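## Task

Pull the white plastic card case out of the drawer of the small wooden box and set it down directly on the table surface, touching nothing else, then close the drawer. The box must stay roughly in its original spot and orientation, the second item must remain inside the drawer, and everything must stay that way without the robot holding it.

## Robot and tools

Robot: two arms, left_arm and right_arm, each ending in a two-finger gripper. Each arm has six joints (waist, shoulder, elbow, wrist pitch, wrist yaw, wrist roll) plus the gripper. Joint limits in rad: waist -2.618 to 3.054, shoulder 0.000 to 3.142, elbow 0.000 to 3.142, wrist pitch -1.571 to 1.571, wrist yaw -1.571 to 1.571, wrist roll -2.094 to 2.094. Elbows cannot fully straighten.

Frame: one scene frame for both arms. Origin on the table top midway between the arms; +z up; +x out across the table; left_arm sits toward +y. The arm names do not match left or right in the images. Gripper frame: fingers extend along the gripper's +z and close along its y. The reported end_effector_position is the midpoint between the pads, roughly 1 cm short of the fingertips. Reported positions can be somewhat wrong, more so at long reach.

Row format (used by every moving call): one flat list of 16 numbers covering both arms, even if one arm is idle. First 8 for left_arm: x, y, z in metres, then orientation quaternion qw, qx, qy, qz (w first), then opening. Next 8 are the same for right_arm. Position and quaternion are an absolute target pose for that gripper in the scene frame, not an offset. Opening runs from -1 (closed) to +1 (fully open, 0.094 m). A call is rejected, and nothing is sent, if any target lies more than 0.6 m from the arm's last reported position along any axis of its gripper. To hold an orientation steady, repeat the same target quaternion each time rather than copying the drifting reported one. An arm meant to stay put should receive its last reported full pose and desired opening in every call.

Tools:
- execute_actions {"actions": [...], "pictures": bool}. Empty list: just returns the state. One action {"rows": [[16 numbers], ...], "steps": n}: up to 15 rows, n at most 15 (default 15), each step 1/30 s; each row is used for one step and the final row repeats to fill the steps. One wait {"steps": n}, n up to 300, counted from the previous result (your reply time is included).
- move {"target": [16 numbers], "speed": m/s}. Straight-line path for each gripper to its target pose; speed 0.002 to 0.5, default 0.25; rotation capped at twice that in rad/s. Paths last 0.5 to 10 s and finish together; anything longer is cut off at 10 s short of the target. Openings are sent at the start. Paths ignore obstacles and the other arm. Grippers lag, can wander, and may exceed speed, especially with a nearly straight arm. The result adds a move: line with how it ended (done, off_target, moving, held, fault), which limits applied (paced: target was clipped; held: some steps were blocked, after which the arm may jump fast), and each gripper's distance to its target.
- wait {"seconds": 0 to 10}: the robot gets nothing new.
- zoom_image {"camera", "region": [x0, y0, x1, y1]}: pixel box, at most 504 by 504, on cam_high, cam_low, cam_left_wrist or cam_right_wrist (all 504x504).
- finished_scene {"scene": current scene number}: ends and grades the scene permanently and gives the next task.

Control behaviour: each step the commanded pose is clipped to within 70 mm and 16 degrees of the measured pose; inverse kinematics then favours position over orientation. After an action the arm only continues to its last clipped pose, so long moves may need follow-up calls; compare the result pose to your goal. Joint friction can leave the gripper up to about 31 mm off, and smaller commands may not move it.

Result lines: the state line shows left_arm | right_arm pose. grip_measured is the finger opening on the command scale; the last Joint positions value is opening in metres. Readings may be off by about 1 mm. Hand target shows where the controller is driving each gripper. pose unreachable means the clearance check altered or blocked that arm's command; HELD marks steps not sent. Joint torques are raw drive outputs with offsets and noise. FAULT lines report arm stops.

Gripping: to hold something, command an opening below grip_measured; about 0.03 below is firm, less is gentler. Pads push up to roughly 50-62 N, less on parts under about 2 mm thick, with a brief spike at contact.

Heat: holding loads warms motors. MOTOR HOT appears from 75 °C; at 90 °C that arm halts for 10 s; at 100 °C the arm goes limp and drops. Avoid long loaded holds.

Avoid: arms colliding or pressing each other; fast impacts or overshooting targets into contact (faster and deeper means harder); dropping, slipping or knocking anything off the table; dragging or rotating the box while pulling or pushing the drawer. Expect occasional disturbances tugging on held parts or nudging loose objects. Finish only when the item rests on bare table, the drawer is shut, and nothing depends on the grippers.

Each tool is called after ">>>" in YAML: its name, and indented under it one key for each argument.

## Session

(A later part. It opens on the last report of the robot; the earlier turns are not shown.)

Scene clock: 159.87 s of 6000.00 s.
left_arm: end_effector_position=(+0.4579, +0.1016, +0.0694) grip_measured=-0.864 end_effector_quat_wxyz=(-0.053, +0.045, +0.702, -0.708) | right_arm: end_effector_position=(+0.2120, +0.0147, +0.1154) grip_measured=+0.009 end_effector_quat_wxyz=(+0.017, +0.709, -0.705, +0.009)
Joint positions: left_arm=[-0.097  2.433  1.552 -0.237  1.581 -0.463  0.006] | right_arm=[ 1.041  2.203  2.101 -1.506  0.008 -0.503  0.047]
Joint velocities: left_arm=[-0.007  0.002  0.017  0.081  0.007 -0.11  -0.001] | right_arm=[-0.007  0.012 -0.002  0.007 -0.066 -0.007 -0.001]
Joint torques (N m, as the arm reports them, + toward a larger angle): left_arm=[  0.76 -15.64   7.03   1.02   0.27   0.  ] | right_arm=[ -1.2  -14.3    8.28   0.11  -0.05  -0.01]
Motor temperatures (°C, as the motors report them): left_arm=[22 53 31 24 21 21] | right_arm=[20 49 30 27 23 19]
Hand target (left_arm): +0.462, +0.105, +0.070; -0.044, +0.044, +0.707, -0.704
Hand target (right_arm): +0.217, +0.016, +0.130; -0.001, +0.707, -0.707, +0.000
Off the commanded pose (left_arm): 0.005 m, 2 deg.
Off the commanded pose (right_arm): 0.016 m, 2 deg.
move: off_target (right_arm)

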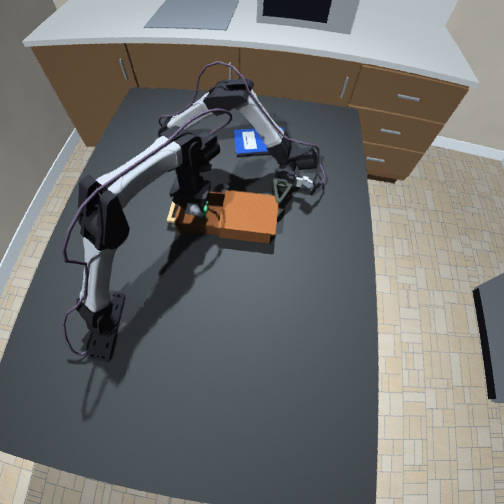

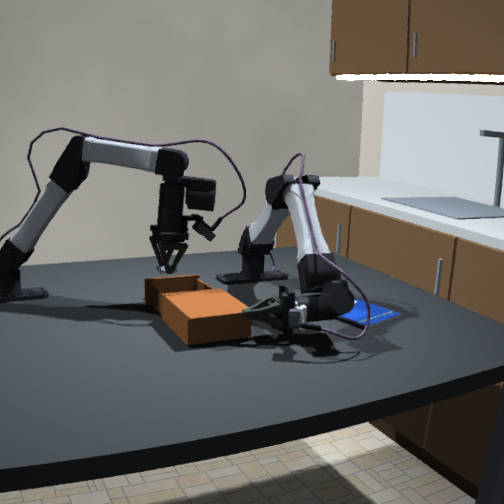

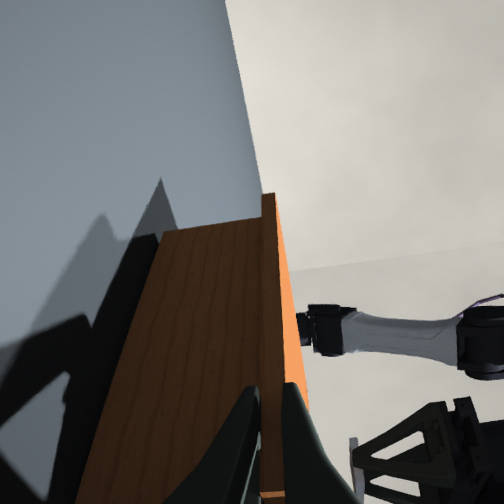

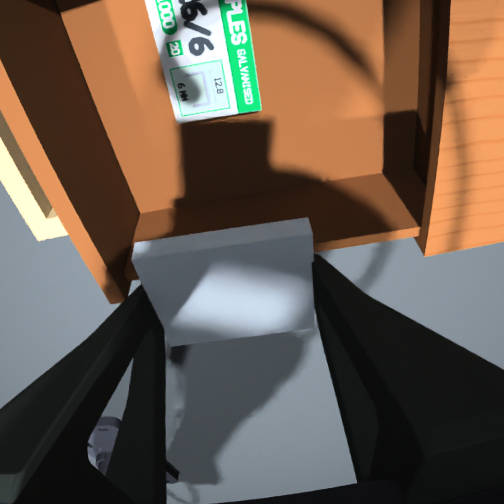

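>>> move:
  target: [0.462,0.105,0.07,-0.04,0.04,0.706,-0.706,-1, 0.24,-0.15,0.125,0.0,0.707,-0.707,0.0,-0.1]
  speed: 0.12

>>> move:
  target: [0.462,0.105,0.07,-0.04,0.04,0.706,-0.706,-1, 0.24,-0.15,0.005,0.0,0.707,-0.707,0.0,-0.1]
  speed: 0.04

>>> move:
  target: [0.462,0.105,0.07,-0.04,0.04,0.706,-0.706,-1, 0.24,-0.15,0.015,0.0,0.707,-0.707,0.0,0.4]
  speed: 0.04

>>> move:
  target: [0.462,0.105,0.07,-0.04,0.04,0.706,-0.706,-1, 0.22,-0.14,0.08,0.0,0.707,-0.707,0.0,0.4]
  speed: 0.1

>>> move:
  target: [0.462,0.105,0.07,-0.04,0.04,0.706,-0.706,-1, 0.07,-0.05,0.06,0.0,0.707,-0.707,0.0,-1]
  speed: 0.12

>>> move:
  target: [0.462,0.105,0.07,-0.04,0.04,0.706,-0.706,-1, 0.07,0.05,0.032,0.0,0.707,-0.707,0.0,-1]
  speed: 0.1

>>> move:
  target: [0.452,0.105,0.07,-0.04,0.04,0.706,-0.706,-1, 0.28,0.05,0.03,0.0,0.707,-0.707,0.0,-1]
  speed: 0.03

Scene clock: 182.10 s of 6000.00 s.
left_arm: end_effector_position=(+0.4579, +0.1016, +0.0694) grip_measured=-0.864 end_effector_quat_wxyz=(-0.053, +0.045, +0.702, -0.708) | right_arm: end_effector_position=(+0.2428, -0.1471, +0.1235) grip_measured=+0.009 end_effector_quat_wxyz=(+0.005, +0.706, -0.708, +0.004)
Joint positions: left_arm=[-0.097  2.433  1.552 -0.237  1.581 -0.463  0.006] | right_arm=[ 0.696  1.716  1.454 -1.319  0.008 -0.838  0.047]
Joint velocities: left_arm=[-0.007  0.002  0.002 -0.022  0.022  0.037 -0.001] | right_arm=[ 0.002 -0.017 -0.007 -0.037 -0.139 -0.007  0.001]
Joint torques (N m, as the arm reports them, + toward a larger angle): left_arm=[  0.72 -15.61   7.03   1.02   0.27   0.01] | right_arm=[ -0.84 -10.16   4.67   0.32  -0.09  -0.03]
Motor temperatures (°C, as the motors report them): left_arm=[22 55 31 24 21 21] | right_arm=[20 53 33 26 23 19]
Hand target (left_arm): +0.462, +0.105, +0.070; -0.044, +0.044, +0.707, -0.704
Hand target (right_arm): +0.241, -0.149, +0.124; -0.001, +0.707, -0.707, +0.001
Off the commanded pose (left_arm): 0.005 m, 2 deg.
Off the commanded pose (right_arm): 0.004 m, 1 deg.
After step 90, 17.33 s passed at rest.
move: done

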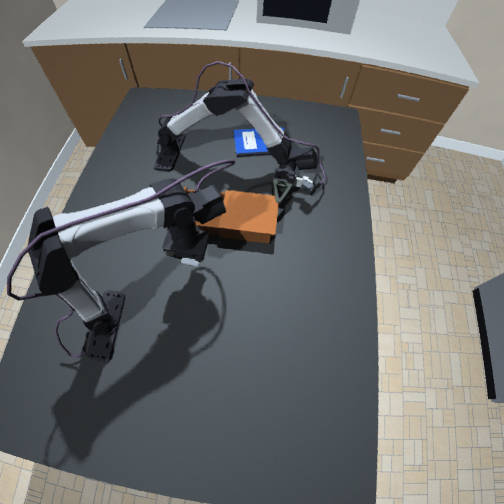

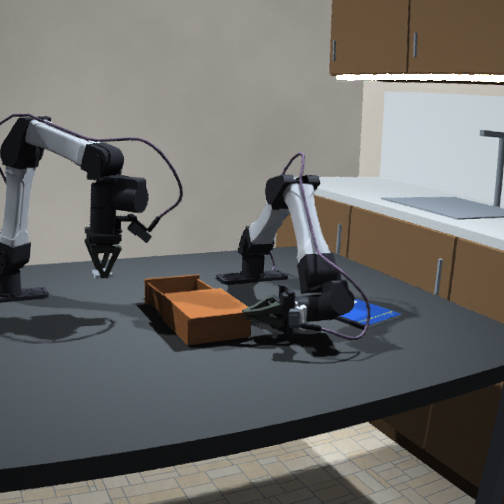

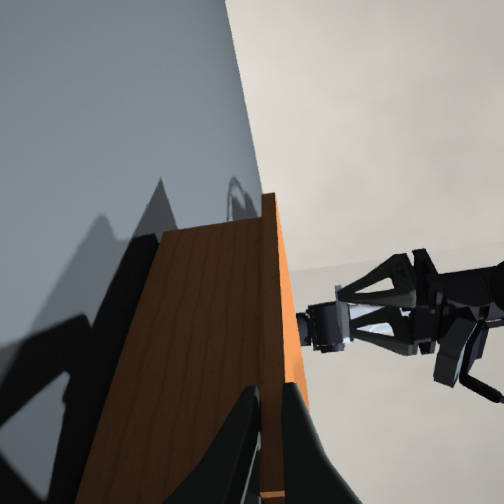

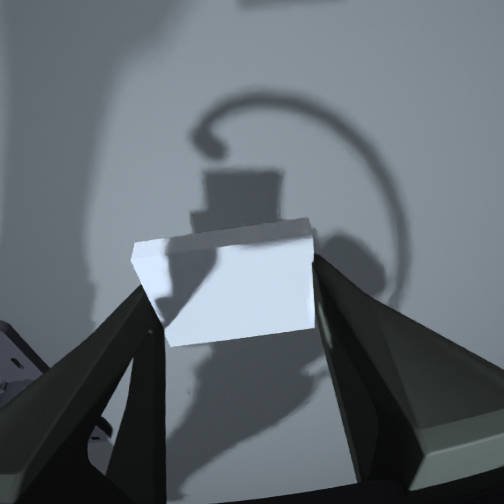

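Scene clock: 185.30 s of 6000.00 s.
left_arm: end_effector_position=(+0.4579, +0.1016, +0.0694) grip_measured=-0.864 end_effector_quat_wxyz=(-0.053, +0.045, +0.702, -0.708) | right_arm: end_effector_position=(+0.2429, -0.1469, +0.0161) grip_measured=+0.009 end_effector_quat_wxyz=(-0.002, +0.707, -0.707, +0.004)
Joint positions: left_arm=[-0.097  2.433  1.552 -0.237  1.581 -0.463  0.006] | right_arm=[ 0.696  1.797  1.111 -0.88   0.007 -0.842  0.047]
Joint velocities: left_arm=[-0.022 -0.007 -0.007 -0.007  0.022 -0.022 -0.   ] | right_arm=[ 0.002 -0.007 -0.002  0.051 -0.051 -0.022 -0.001]
Joint torques (N m, as the arm reports them, + toward a larger angle): left_arm=[  0.74 -15.63   7.03   1.02   0.27   0.01] | right_arm=[-0.57 -7.42  3.4   0.65 -0.06 -0.08]
Motor temperatures (°C, as the motors report them): left_arm=[22 55 31 24 21 21] | right_arm=[20 52 32 26 23 19]
Hand target (left_arm): +0.462, +0.105, +0.070; -0.044, +0.044, +0.707, -0.704
Hand target (right_arm): +0.241, -0.149, +0.005; +0.000, +0.707, -0.707, +0.000
Off the commanded pose (left_arm): 0.005 m, 2 deg.
Off the commanded pose (right_arm): 0.012 m, 0 deg.
move: off_target (right_arm)

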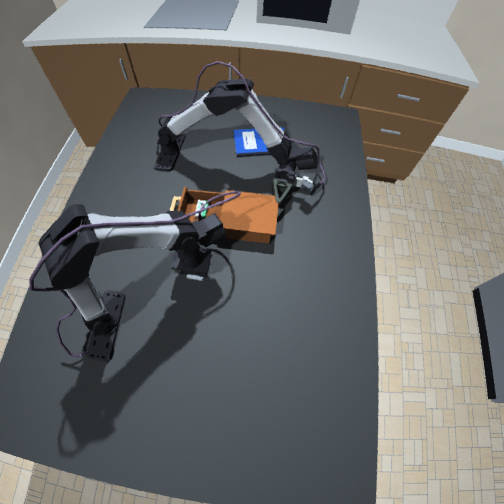

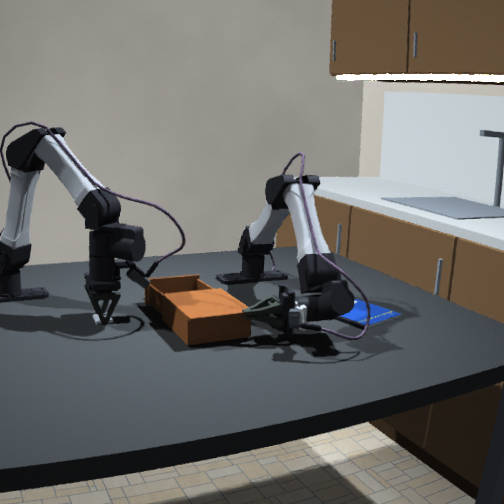

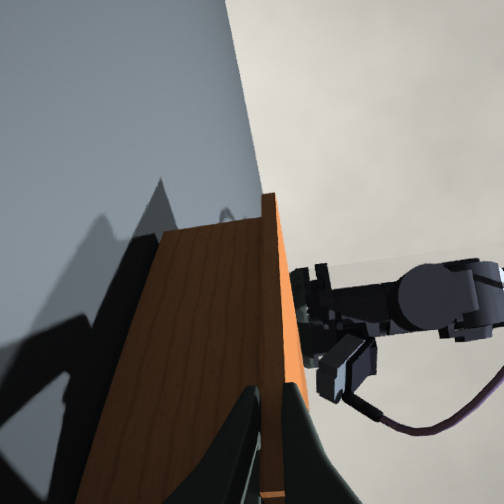

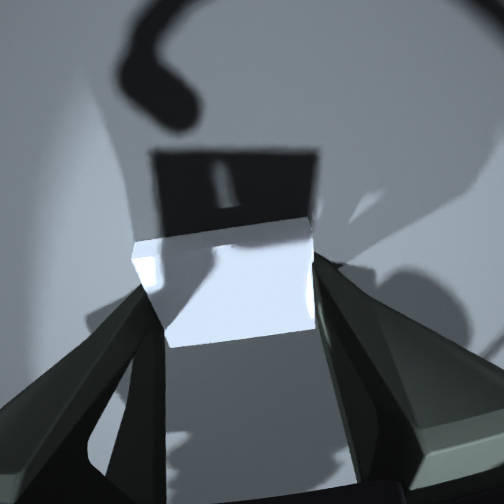

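Scene clock: 186.00 s of 6000.00 s.
left_arm: end_effector_position=(+0.4579, +0.1016, +0.0694) grip_measured=-0.864 end_effector_quat_wxyz=(-0.053, +0.045, +0.702, -0.708) | right_arm: end_effector_position=(+0.2427, -0.1471, +0.0161) grip_measured=+0.398 end_effector_quat_wxyz=(-0.002, +0.707, -0.707, +0.004)
Joint positions: left_arm=[-0.097  2.433  1.552 -0.237  1.581 -0.463  0.006] | right_arm=[ 0.696  1.797  1.111 -0.881  0.007 -0.842  0.066]
Joint velocities: left_arm=[ 0.002 -0.007  0.002 -0.022  0.007 -0.007  0.   ] | right_arm=[ 0.007  0.002  0.012  0.007  0.022  0.066 -0.   ]
Joint torques (N m, as the arm reports them, + toward a larger angle): left_arm=[  0.74 -15.6    7.01   1.02   0.27   0.01] | right_arm=[-0.65 -9.3   4.56  0.32 -0.05 -0.03]
Motor temperatures (°C, as the motors report them): left_arm=[22 55 31 24 21 21] | right_arm=[20 51 32 26 23 19]
Hand target (left_arm): +0.462, +0.105, +0.070; -0.044, +0.044, +0.707, -0.704
Hand target (right_arm): +0.240, -0.150, +0.015; -0.000, +0.707, -0.707, +0.000
Off the commanded pose (left_arm): 0.005 m, 2 deg.
Off the commanded pose (right_arm): 0.004 m, 0 deg.
move: done

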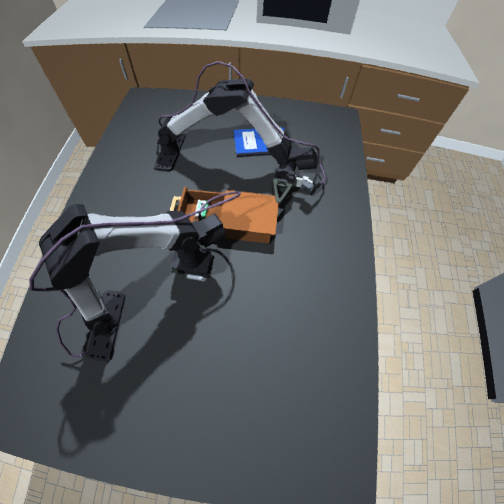

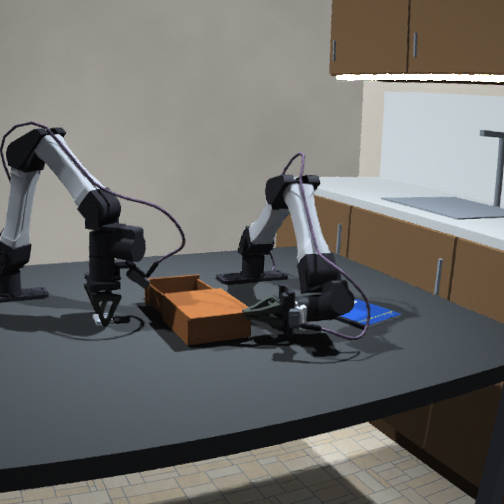

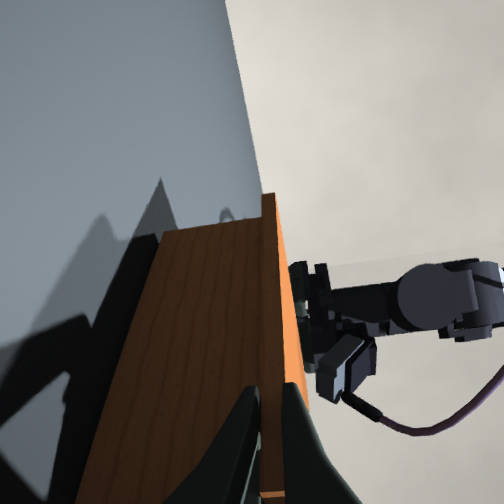

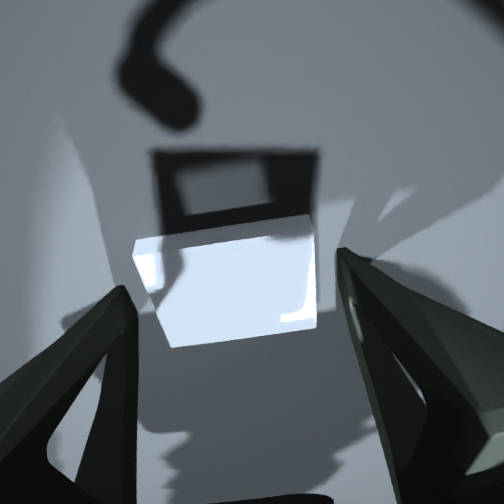

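Scene clock: 187.23 s of 6000.00 s.
left_arm: end_effector_position=(+0.4579, +0.1016, +0.0694) grip_measured=-0.864 end_effector_quat_wxyz=(-0.053, +0.045, +0.702, -0.708) | right_arm: end_effector_position=(+0.2165, -0.1483, +0.0687) grip_measured=+0.398 end_effector_quat_wxyz=(+0.018, +0.707, -0.707, +0.003)
Joint positions: left_arm=[-0.097  2.433  1.552 -0.237  1.581 -0.463  0.006] | right_arm=[ 0.752  1.692  1.207 -1.121  0.006 -0.785  0.066]
Joint velocities: left_arm=[-0.012  0.012 -0.022  0.066 -0.007  0.051  0.   ] | right_arm=[ 0.007  0.012 -0.002 -0.037 -0.037 -0.037 -0.001]
Joint torques (N m, as the arm reports them, + toward a larger angle): left_arm=[  0.75 -15.59   7.01   1.01   0.28   0.01] | right_arm=[ 0.26 -9.32  7.93  0.07 -0.07  0.07]
Motor temperatures (°C, as the motors report them): left_arm=[22 55 31 24 21 21] | right_arm=[20 51 32 26 23 19]
Hand target (left_arm): +0.462, +0.105, +0.070; -0.044, +0.044, +0.707, -0.704
Hand target (right_arm): +0.219, -0.141, +0.080; +0.000, +0.707, -0.707, -0.000
Off the commanded pose (left_arm): 0.005 m, 2 deg.
Off the commanded pose (right_arm): 0.014 m, 2 deg.
move: off_target (right_arm)

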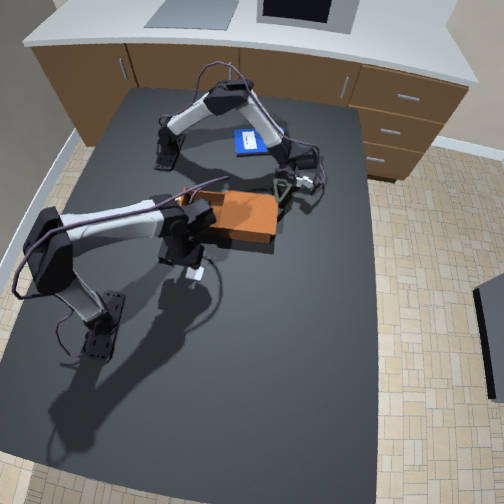

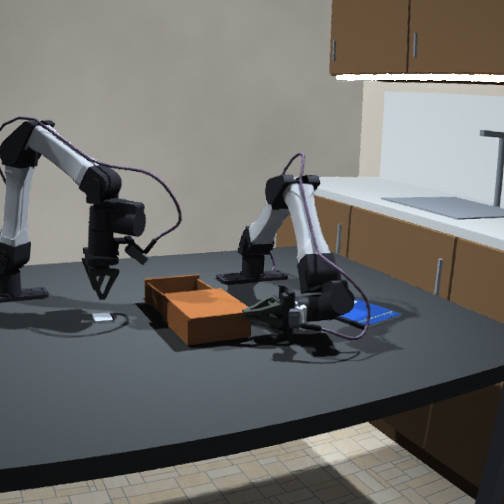

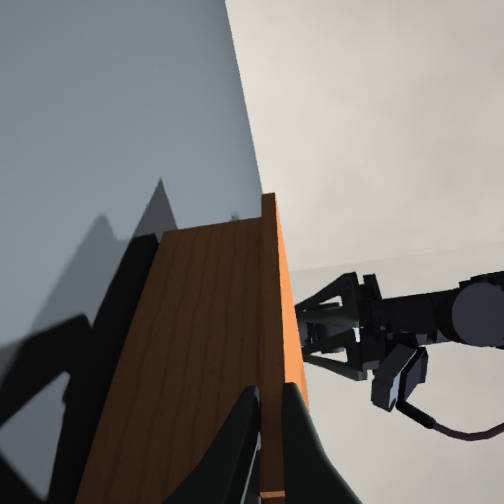

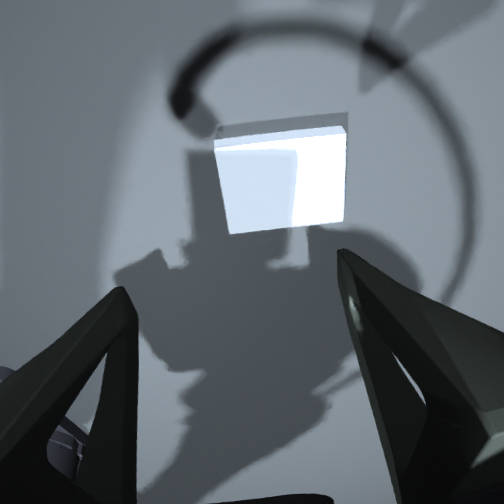

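Scene clock: 189.20 s of 6000.00 s.
left_arm: end_effector_position=(+0.4579, +0.1016, +0.0694) grip_measured=-0.864 end_effector_quat_wxyz=(-0.053, +0.045, +0.702, -0.708) | right_arm: end_effector_position=(+0.0671, -0.0661, +0.0534) grip_measured=-0.979 end_effector_quat_wxyz=(+0.019, +0.709, -0.705, +0.010)
Joint positions: left_arm=[-0.097  2.433  1.552 -0.237  1.581 -0.463  0.006] | right_arm=[ 1.345  1.724  1.18  -1.071 -0.004 -0.198  0.001]
Joint velocities: left_arm=[-0.007 -0.002  0.027 -0.022  0.037 -0.007 -0.   ] | right_arm=[ 0.012 -0.007 -0.012 -0.007 -0.007 -0.022 -0.002]
Joint torques (N m, as the arm reports them, + toward a larger angle): left_arm=[  0.74 -15.65   7.01   1.02   0.27   0.01] | right_arm=[ 0.03 -7.64  9.04  0.31  0.03  0.08]
Motor temperatures (°C, as the motors report them): left_arm=[22 55 31 24 21 21] | right_arm=[20 51 32 26 23 19]
Hand target (left_arm): +0.462, +0.105, +0.070; -0.044, +0.044, +0.707, -0.704
Hand target (right_arm): +0.069, -0.051, +0.060; +0.002, +0.707, -0.707, -0.002
Off the commanded pose (left_arm): 0.005 m, 2 deg.
Off the commanded pose (right_arm): 0.018 m, 3 deg.
move: off_target (right_arm)

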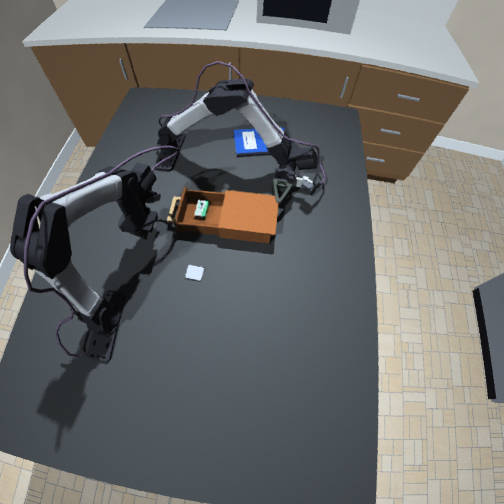

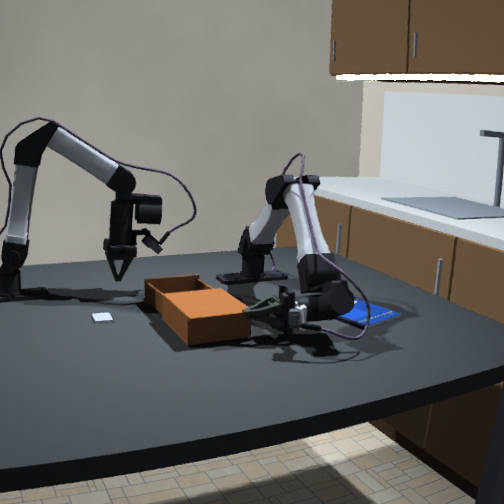

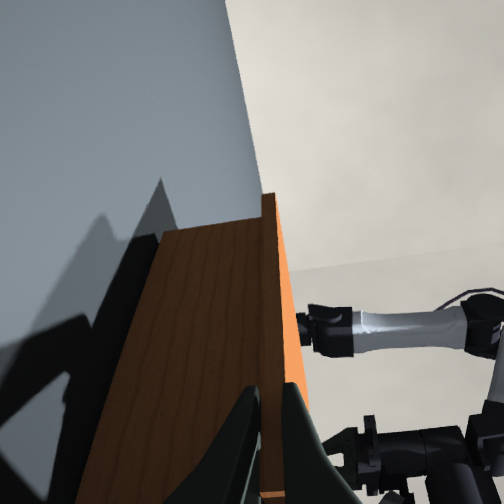

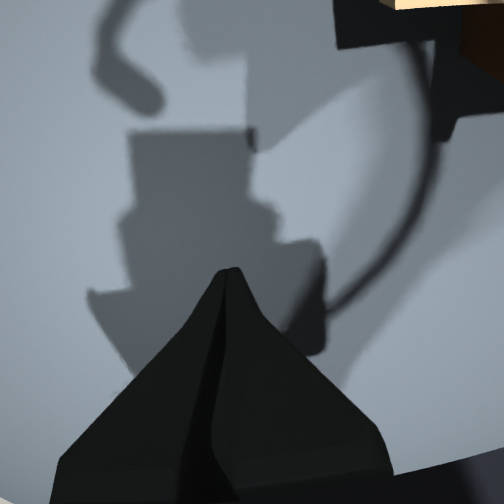

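Scene clock: 190.70 s of 6000.00 s.
left_arm: end_effector_position=(+0.4579, +0.1016, +0.0694) grip_measured=-0.864 end_effector_quat_wxyz=(-0.053, +0.045, +0.702, -0.708) | right_arm: end_effector_position=(+0.0706, +0.0438, +0.0279) grip_measured=-0.979 end_effector_quat_wxyz=(+0.006, +0.707, -0.707, +0.002)
Joint positions: left_arm=[-0.097  2.433  1.552 -0.237  1.581 -0.463  0.006] | right_arm=[ 1.389  2.122  1.623 -1.083 -0.004 -0.148  0.001]
Joint velocities: left_arm=[ 0.012 -0.002  0.007 -0.007  0.051 -0.066  0.001] | right_arm=[ 0.002 -0.002  0.012 -0.11  -0.037  0.007 -0.001]
Joint torques (N m, as the arm reports them, + toward a larger angle): left_arm=[  0.75 -15.62   6.99   1.02   0.27   0.01] | right_arm=[  0.01 -11.37   8.19   0.12   0.13   0.08]
Motor temperatures (°C, as the motors report them): left_arm=[22 55 31 24 21 21] | right_arm=[20 50 32 26 23 19]
Hand target (left_arm): +0.462, +0.105, +0.070; -0.044, +0.044, +0.707, -0.704
Hand target (right_arm): +0.069, +0.050, +0.033; -0.000, +0.707, -0.707, -0.000
Off the commanded pose (left_arm): 0.005 m, 2 deg.
Off the commanded pose (right_arm): 0.007 m, 1 deg.
move: done

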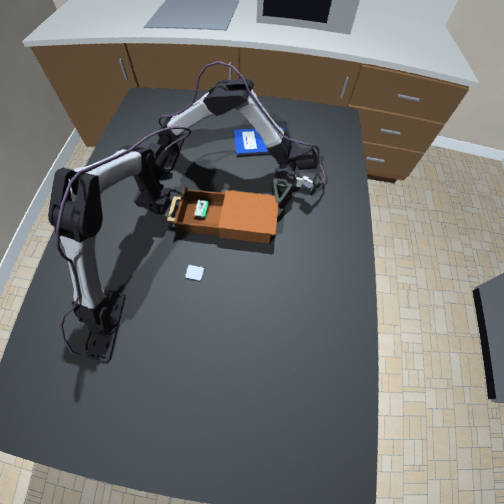

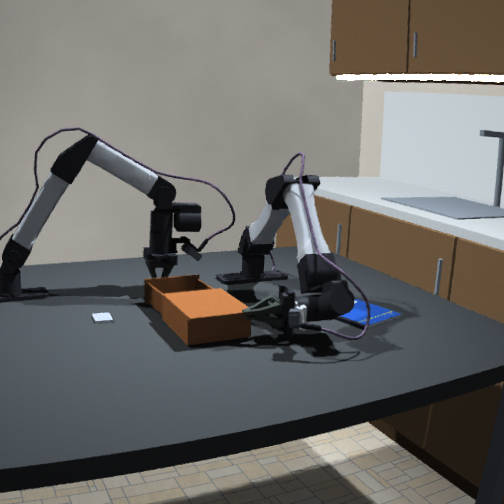

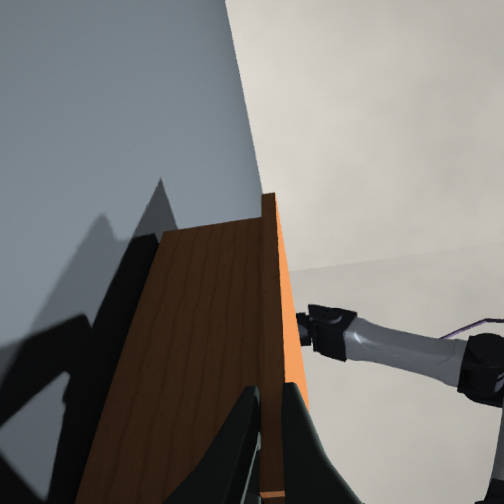

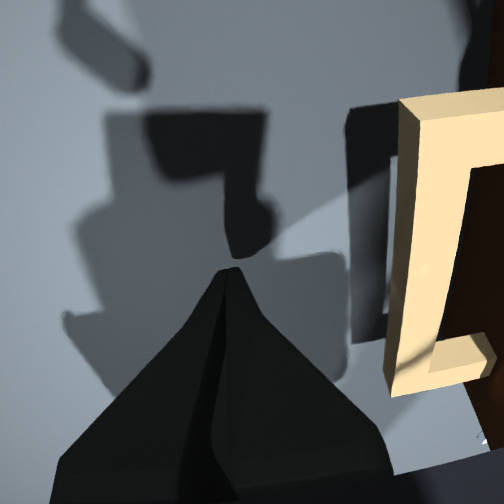

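Scene clock: 197.93 s of 6000.00 s.
left_arm: end_effector_position=(+0.4638, +0.1056, +0.0723) grip_measured=-0.864 end_effector_quat_wxyz=(-0.020, +0.053, +0.713, -0.698) | right_arm: end_effector_position=(+0.2359, +0.0371, +0.0324) grip_measured=-0.980 end_effector_quat_wxyz=(+0.067, +0.715, -0.695, -0.022)
Joint positions: left_arm=[-0.086  2.385  1.435  0.134  1.539 -0.709  0.006] | right_arm=[ 0.987  2.462  2.207 -1.438 -0.073 -0.583  0.001]
Joint velocities: left_arm=[ 0.002 -0.007 -0.032  0.154 -0.022 -0.139 -0.001] | right_arm=[-0.002  0.022  0.027 -0.007 -0.051 -0.051 -0.   ]
Joint torques (N m, as the arm reports them, + toward a larger angle): left_arm=[ -0.19 -15.49   3.63   1.18   0.52  -0.05] | right_arm=[ -3.07 -13.95   8.79   0.85   0.68   0.01]
Motor temperatures (°C, as the motors report them): left_arm=[22 56 30 24 21 21] | right_arm=[20 50 33 26 23 19]
Hand target (left_arm): +0.452, +0.105, +0.069; -0.043, +0.044, +0.708, -0.703
Hand target (right_arm): +0.278, +0.048, +0.034; +0.000, +0.705, -0.709, +0.002
Off the commanded pose (left_arm): 0.012 m, 3 deg.
Off the commanded pose (right_arm): 0.046 m, 8 deg.
move: off_target (left_arm, right_arm)

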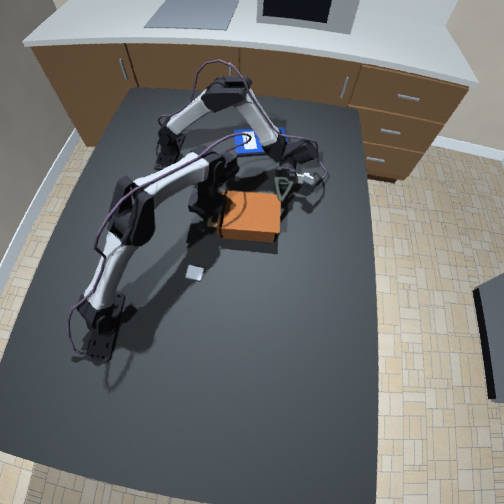

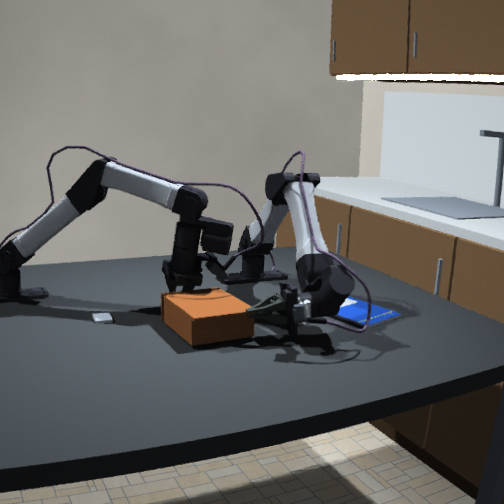

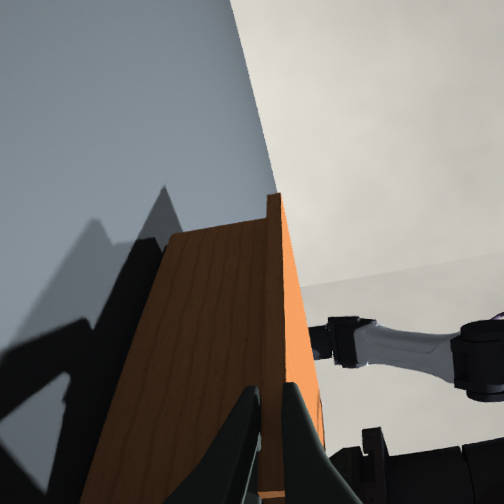

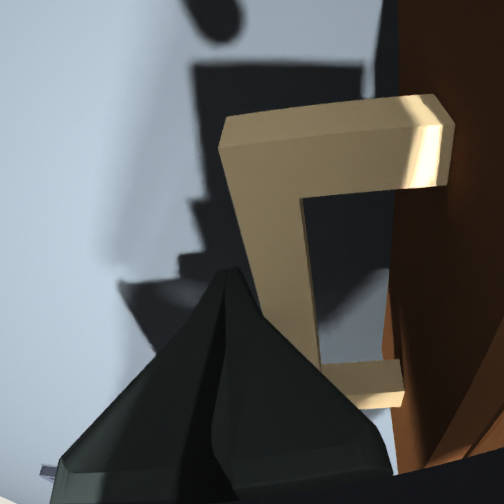

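Box is slightly rotated; back off and look.

>>> move:
  target: [0.462,0.104,0.07,-0.05,0.05,0.705,-0.705,-1, 0.2,0.0,0.13,0.0,0.707,-0.707,0.0,-1]
  speed: 0.07

Scene clock: 205.53 s of 6000.00 s.
left_arm: end_effector_position=(+0.4619, +0.1058, +0.0688) grip_measured=-0.864 end_effector_quat_wxyz=(-0.033, +0.044, +0.711, -0.701) | right_arm: end_effector_position=(+0.2045, +0.0041, +0.1279) grip_measured=-0.980 end_effector_quat_wxyz=(-0.004, +0.707, -0.707, -0.004)
Joint positions: left_arm=[-0.086  2.396  1.431  0.147  1.549 -0.738  0.006] | right_arm=[ 1.039  2.091  1.975 -1.445 -0.006 -0.5    0.001]
Joint velocities: left_arm=[ 0.007 -0.007  0.002 -0.066 -0.037 -0.051 -0.001] | right_arm=[-0.002 -0.002 -0.002  0.007  0.022  0.081  0.001]
Joint torques (N m, as the arm reports them, + toward a larger angle): left_arm=[ -0.13 -13.21   9.28   1.14   0.56  -0.06] | right_arm=[  0.47 -13.57   4.73   0.23   0.13   0.13]
Motor temperatures (°C, as the motors report them): left_arm=[22 56 30 24 21 21] | right_arm=[20 52 34 27 23 19]
Hand target (left_arm): +0.462, +0.104, +0.070; -0.047, +0.047, +0.704, -0.708
Hand target (right_arm): +0.200, -0.001, +0.129; +0.001, +0.707, -0.707, +0.001
Off the commanded pose (left_arm): 0.002 m, 2 deg.
Off the commanded pose (right_arm): 0.006 m, 1 deg.
After step 90, 2.67 s passed at rest.
move: done

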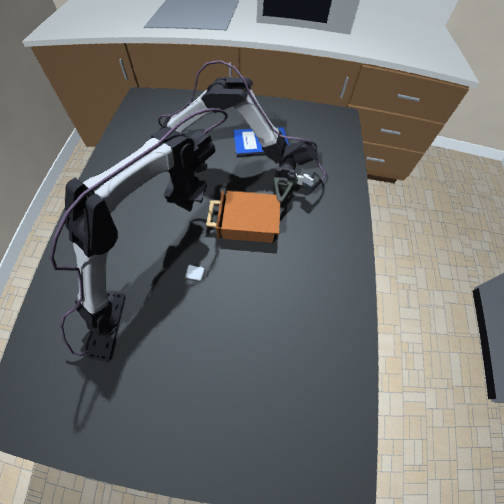

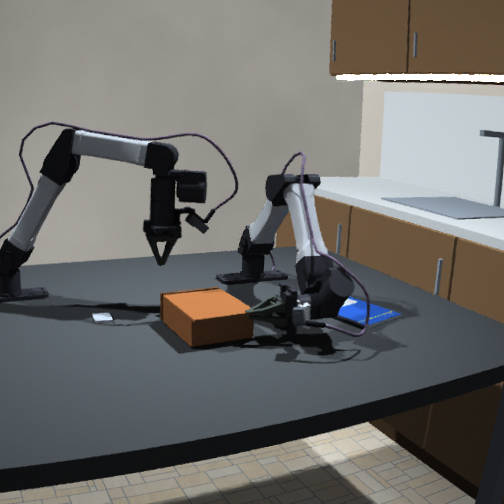

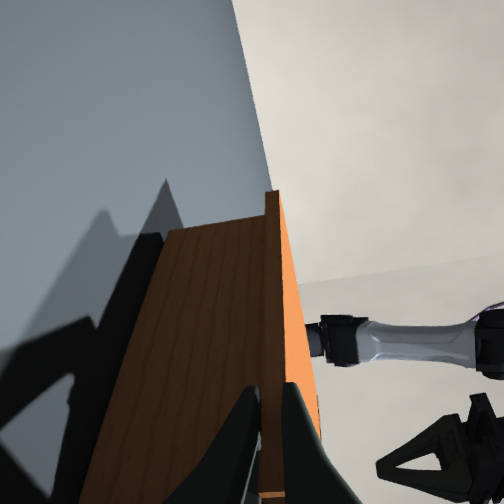

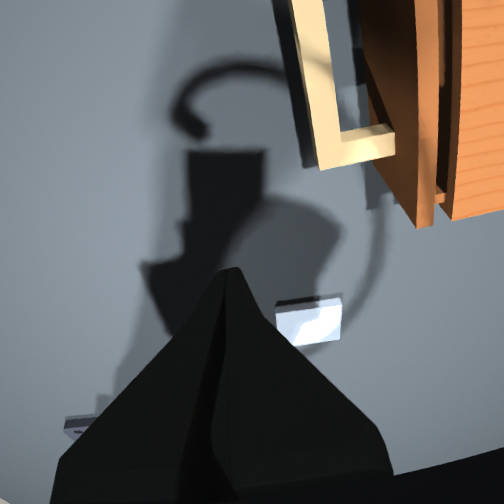

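>>> move:
  target: [0.462,0.104,0.07,-0.05,0.05,0.705,-0.705,-1, 0.22,0.04,0.08,0.36,0,0.9,0.22,-1]
  speed: 0.2

>>> move:
  target: [0.445,0.104,0.07,-0.05,0.05,0.705,-0.705,-1, 0.315,0.085,0.072,0.36,0,0.9,0.22,-1]
  speed: 0.025

Scene clock: 220.27 s of 6000.00 s.
left_arm: end_effector_position=(+0.4619, +0.1058, +0.0688) grip_measured=-0.864 end_effector_quat_wxyz=(-0.034, +0.044, +0.711, -0.701) | right_arm: end_effector_position=(+0.2234, +0.0441, +0.0864) grip_measured=-0.980 end_effector_quat_wxyz=(+0.363, -0.002, +0.905, +0.220)
Joint positions: left_arm=[-0.086  2.396  1.431  0.147  1.549 -0.739  0.006] | right_arm=[ 1.246  1.763  1.023 -0.101  0.54   1.064  0.001]
Joint velocities: left_arm=[-0.022 -0.007  0.012  0.037 -0.081 -0.081 -0.   ] | right_arm=[ 0.002 -0.007  0.002  0.022 -0.037 -0.022 -0.001]
Joint torques (N m, as the arm reports them, + toward a larger angle): left_arm=[ -0.13 -13.2    9.25   1.15   0.56  -0.06] | right_arm=[ 0.33 -8.5   5.21  1.47  0.48  0.08]
Motor temperatures (°C, as the motors report them): left_arm=[22 54 31 24 22 21] | right_arm=[20 52 32 27 23 19]
Hand target (left_arm): +0.462, +0.104, +0.070; -0.047, +0.047, +0.704, -0.707
Hand target (right_arm): +0.221, +0.042, +0.079; +0.364, -0.001, +0.906, +0.216
Off the commanded pose (left_arm): 0.002 m, 2 deg.
Off the commanded pose (right_arm): 0.008 m, 0 deg.
After step 90, 6.77 s passed at rest.
move: done

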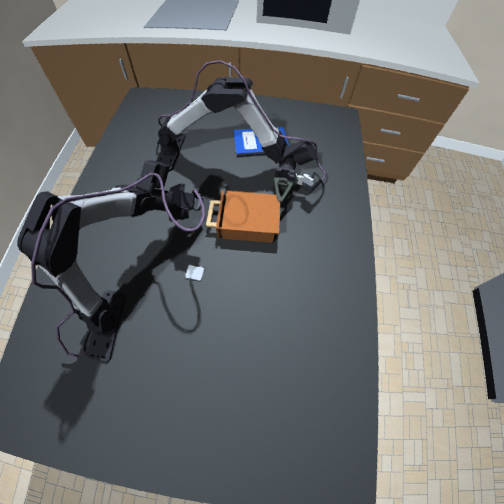

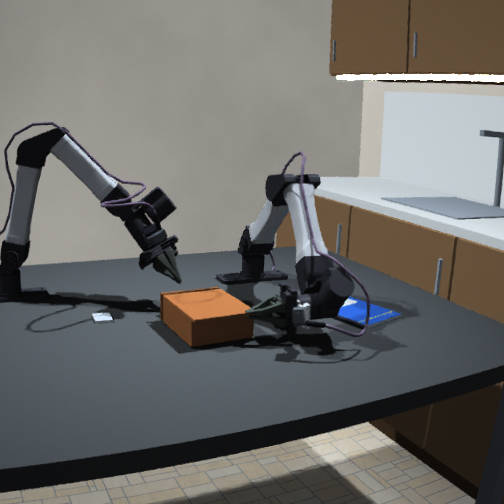

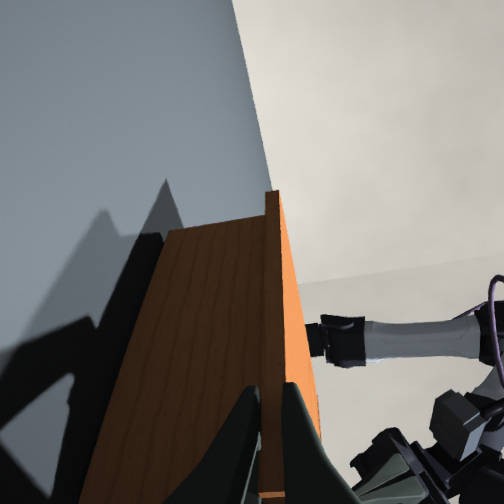

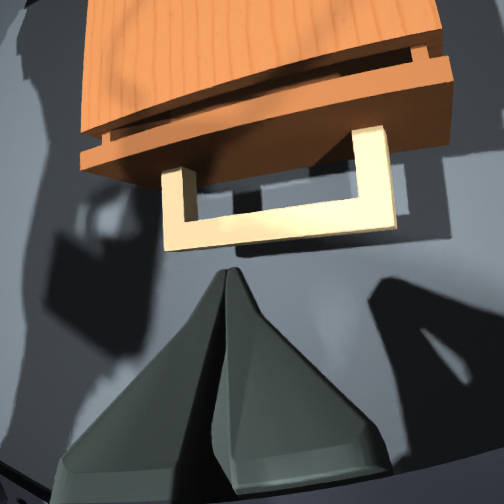

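Scene clock: 224.53 s of 6000.00 s.
left_arm: end_effector_position=(+0.4636, +0.1056, +0.0740) grip_measured=-0.864 end_effector_quat_wxyz=(-0.017, +0.056, +0.713, -0.699) | right_arm: end_effector_position=(+0.2797, +0.0791, +0.0545) grip_measured=-0.980 end_effector_quat_wxyz=(+0.318, -0.033, +0.925, +0.207)
Joint positions: left_arm=[-0.086  2.381  1.431  0.147  1.54  -0.713  0.006] | right_arm=[ 1.1    1.996  1.256 -0.124  0.356  0.929  0.001]
Joint velocities: left_arm=[-0.002 -0.007 -0.002  0.022 -0.037  0.007  0.   ] | right_arm=[-0.002  0.007  0.002 -0.007  0.022 -0.051 -0.   ]
Joint torques (N m, as the arm reports them, + toward a larger angle): left_arm=[ -0.52 -15.68   3.03   0.97   0.6    0.17] | right_arm=[ -3.18 -10.14   9.78   1.95   0.82  -0.04]
Motor temperatures (°C, as the motors report them): left_arm=[22 55 31 24 22 21] | right_arm=[20 51 33 28 23 19]
Hand target (left_arm): +0.446, +0.104, +0.071; -0.048, +0.048, +0.704, -0.707
Hand target (right_arm): +0.313, +0.082, +0.074; +0.362, +0.001, +0.906, +0.220
Off the commanded pose (left_arm): 0.019 m, 4 deg.
Off the commanded pose (right_arm): 0.040 m, 7 deg.
move: off_target (left_arm, right_arm)

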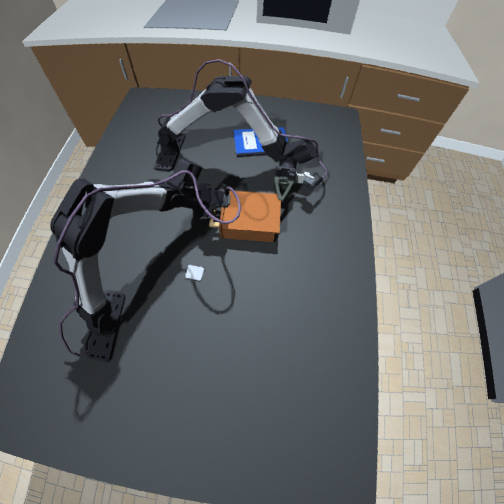

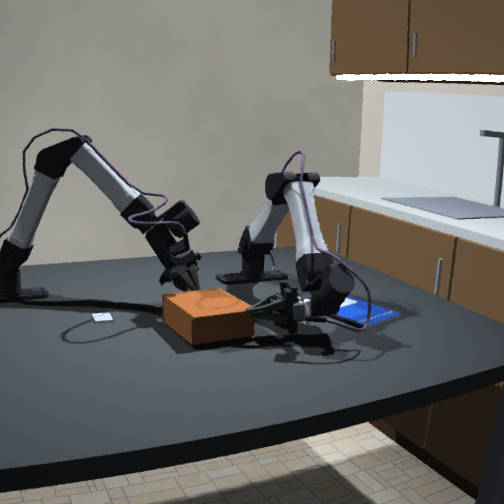

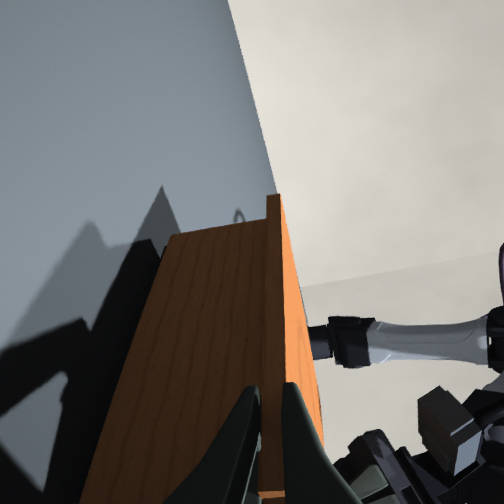

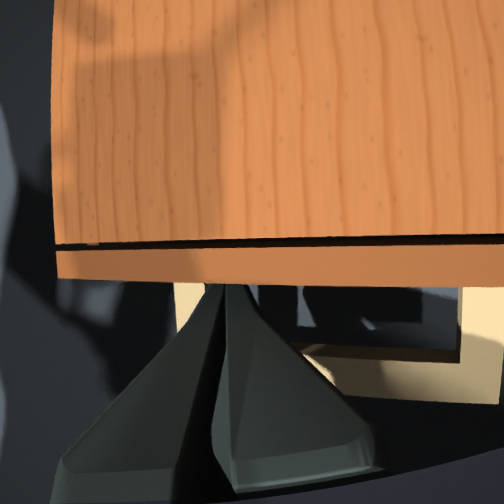

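A couple mm left; push a bit more.

>>> execute_actions:
  actions:
    - {"rows":[[0.44,0.104,0.068,-0.05,0.05,0.705,-0.705,-1, 0.32,0.09,0.072,0.36,0,0.9,0.22,-1],[0.438,0.104,0.068,-0.05,0.05,0.705,-0.705,-1, 0.324,0.092,0.072,0.36,0,0.9,0.22,-1],[0.436,0.104,0.068,-0.05,0.05,0.705,-0.705,-1, 0.328,0.094,0.072,0.36,0,0.9,0.22,-1],[0.434,0.104,0.068,-0.05,0.05,0.705,-0.705,-1, 0.332,0.096,0.072,0.36,0,0.9,0.22,-1],[0.432,0.104,0.068,-0.05,0.05,0.705,-0.705,-1, 0.336,0.098,0.072,0.36,0,0.9,0.22,-1]]}

Scene clock: 238.77 s of 6000.00 s.
left_arm: end_effector_position=(+0.4621, +0.1133, +0.0790) grip_measured=-0.864 end_effector_quat_wxyz=(+0.012, +0.063, +0.717, -0.694) | right_arm: end_effector_position=(+0.2837, +0.0876, +0.0524) grip_measured=-0.980 end_effector_quat_wxyz=(+0.297, -0.047, +0.933, +0.197)
Joint positions: left_arm=[-0.07   2.338  1.373  0.209  1.517 -0.711  0.006] | right_arm=[ 1.087  2.039  1.346 -0.209  0.315  0.908  0.001]
Joint velocities: left_arm=[ 0.017  0.002 -0.027  0.051  0.022 -0.037  0.   ] | right_arm=[ 0.002 -0.002  0.012 -0.051 -0.066  0.007 -0.   ]
Joint torques (N m, as the arm reports them, + toward a larger angle): left_arm=[ -1.84 -14.25   1.95   0.9    0.74   0.02] | right_arm=[-4.2  -9.33 10.14  2.36  1.   -0.05]
Motor temperatures (°C, as the motors report them): left_arm=[22 56 30 24 22 21] | right_arm=[21 49 35 32 24 19]
Hand target (left_arm): +0.434, +0.104, +0.069; -0.049, +0.048, +0.705, -0.706
Hand target (right_arm): +0.331, +0.091, +0.075; +0.360, +0.001, +0.907, +0.218
Off the commanded pose (left_arm): 0.033 m, 8 deg.
Off the commanded pose (right_arm): 0.057 m, 10 deg.
Steps of this call (steps 1 to 90: nothing new was sent; then 10.73 s passed at rest; steps 91 to 105: all 15 steps of this action). Readings (end_effector_position):
91: left_arm (+0.4631, +0.1057, +0.0736) | right_arm (+0.2800, +0.0795, +0.0546)
92: left_arm (+0.4629, +0.1063, +0.0734) | right_arm (+0.2802, +0.0806, +0.0541)
94: left_arm (+0.4618, +0.1084, +0.0749) | right_arm (+0.2824, +0.0834, +0.0538)
98: left_arm (+0.4621, +0.1128, +0.0790) | right_arm (+0.2836, +0.0874, +0.0527)
105: the state above

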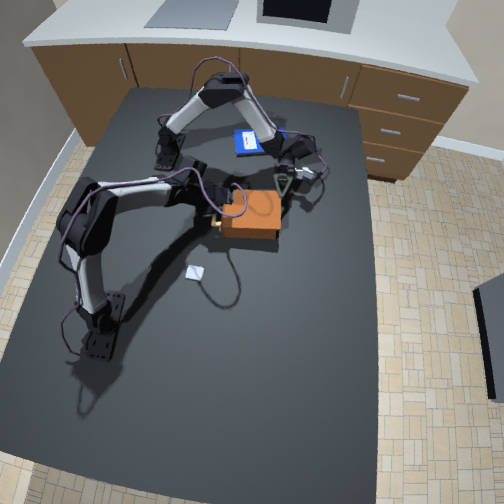

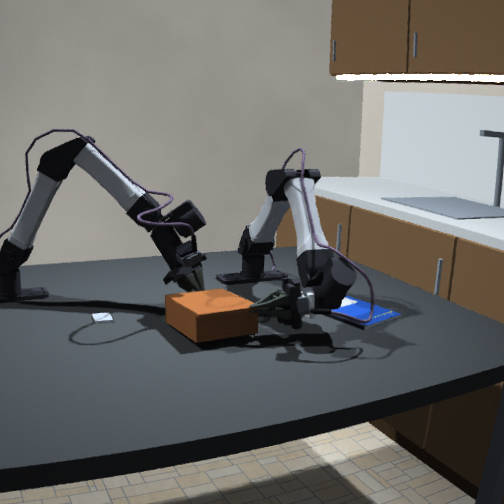

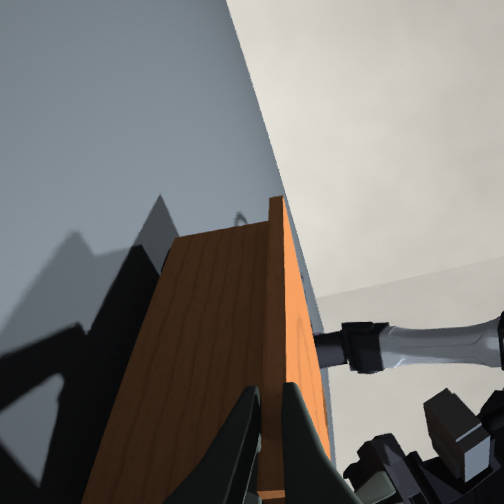

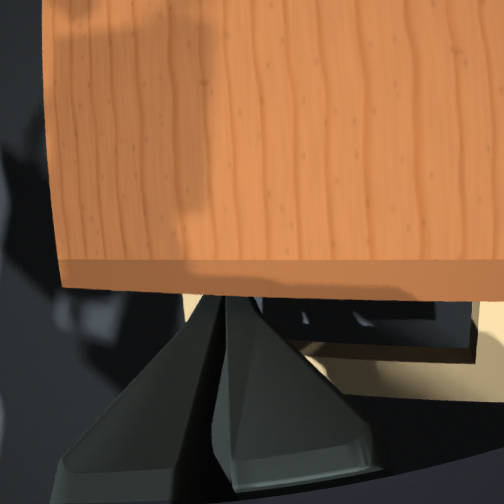

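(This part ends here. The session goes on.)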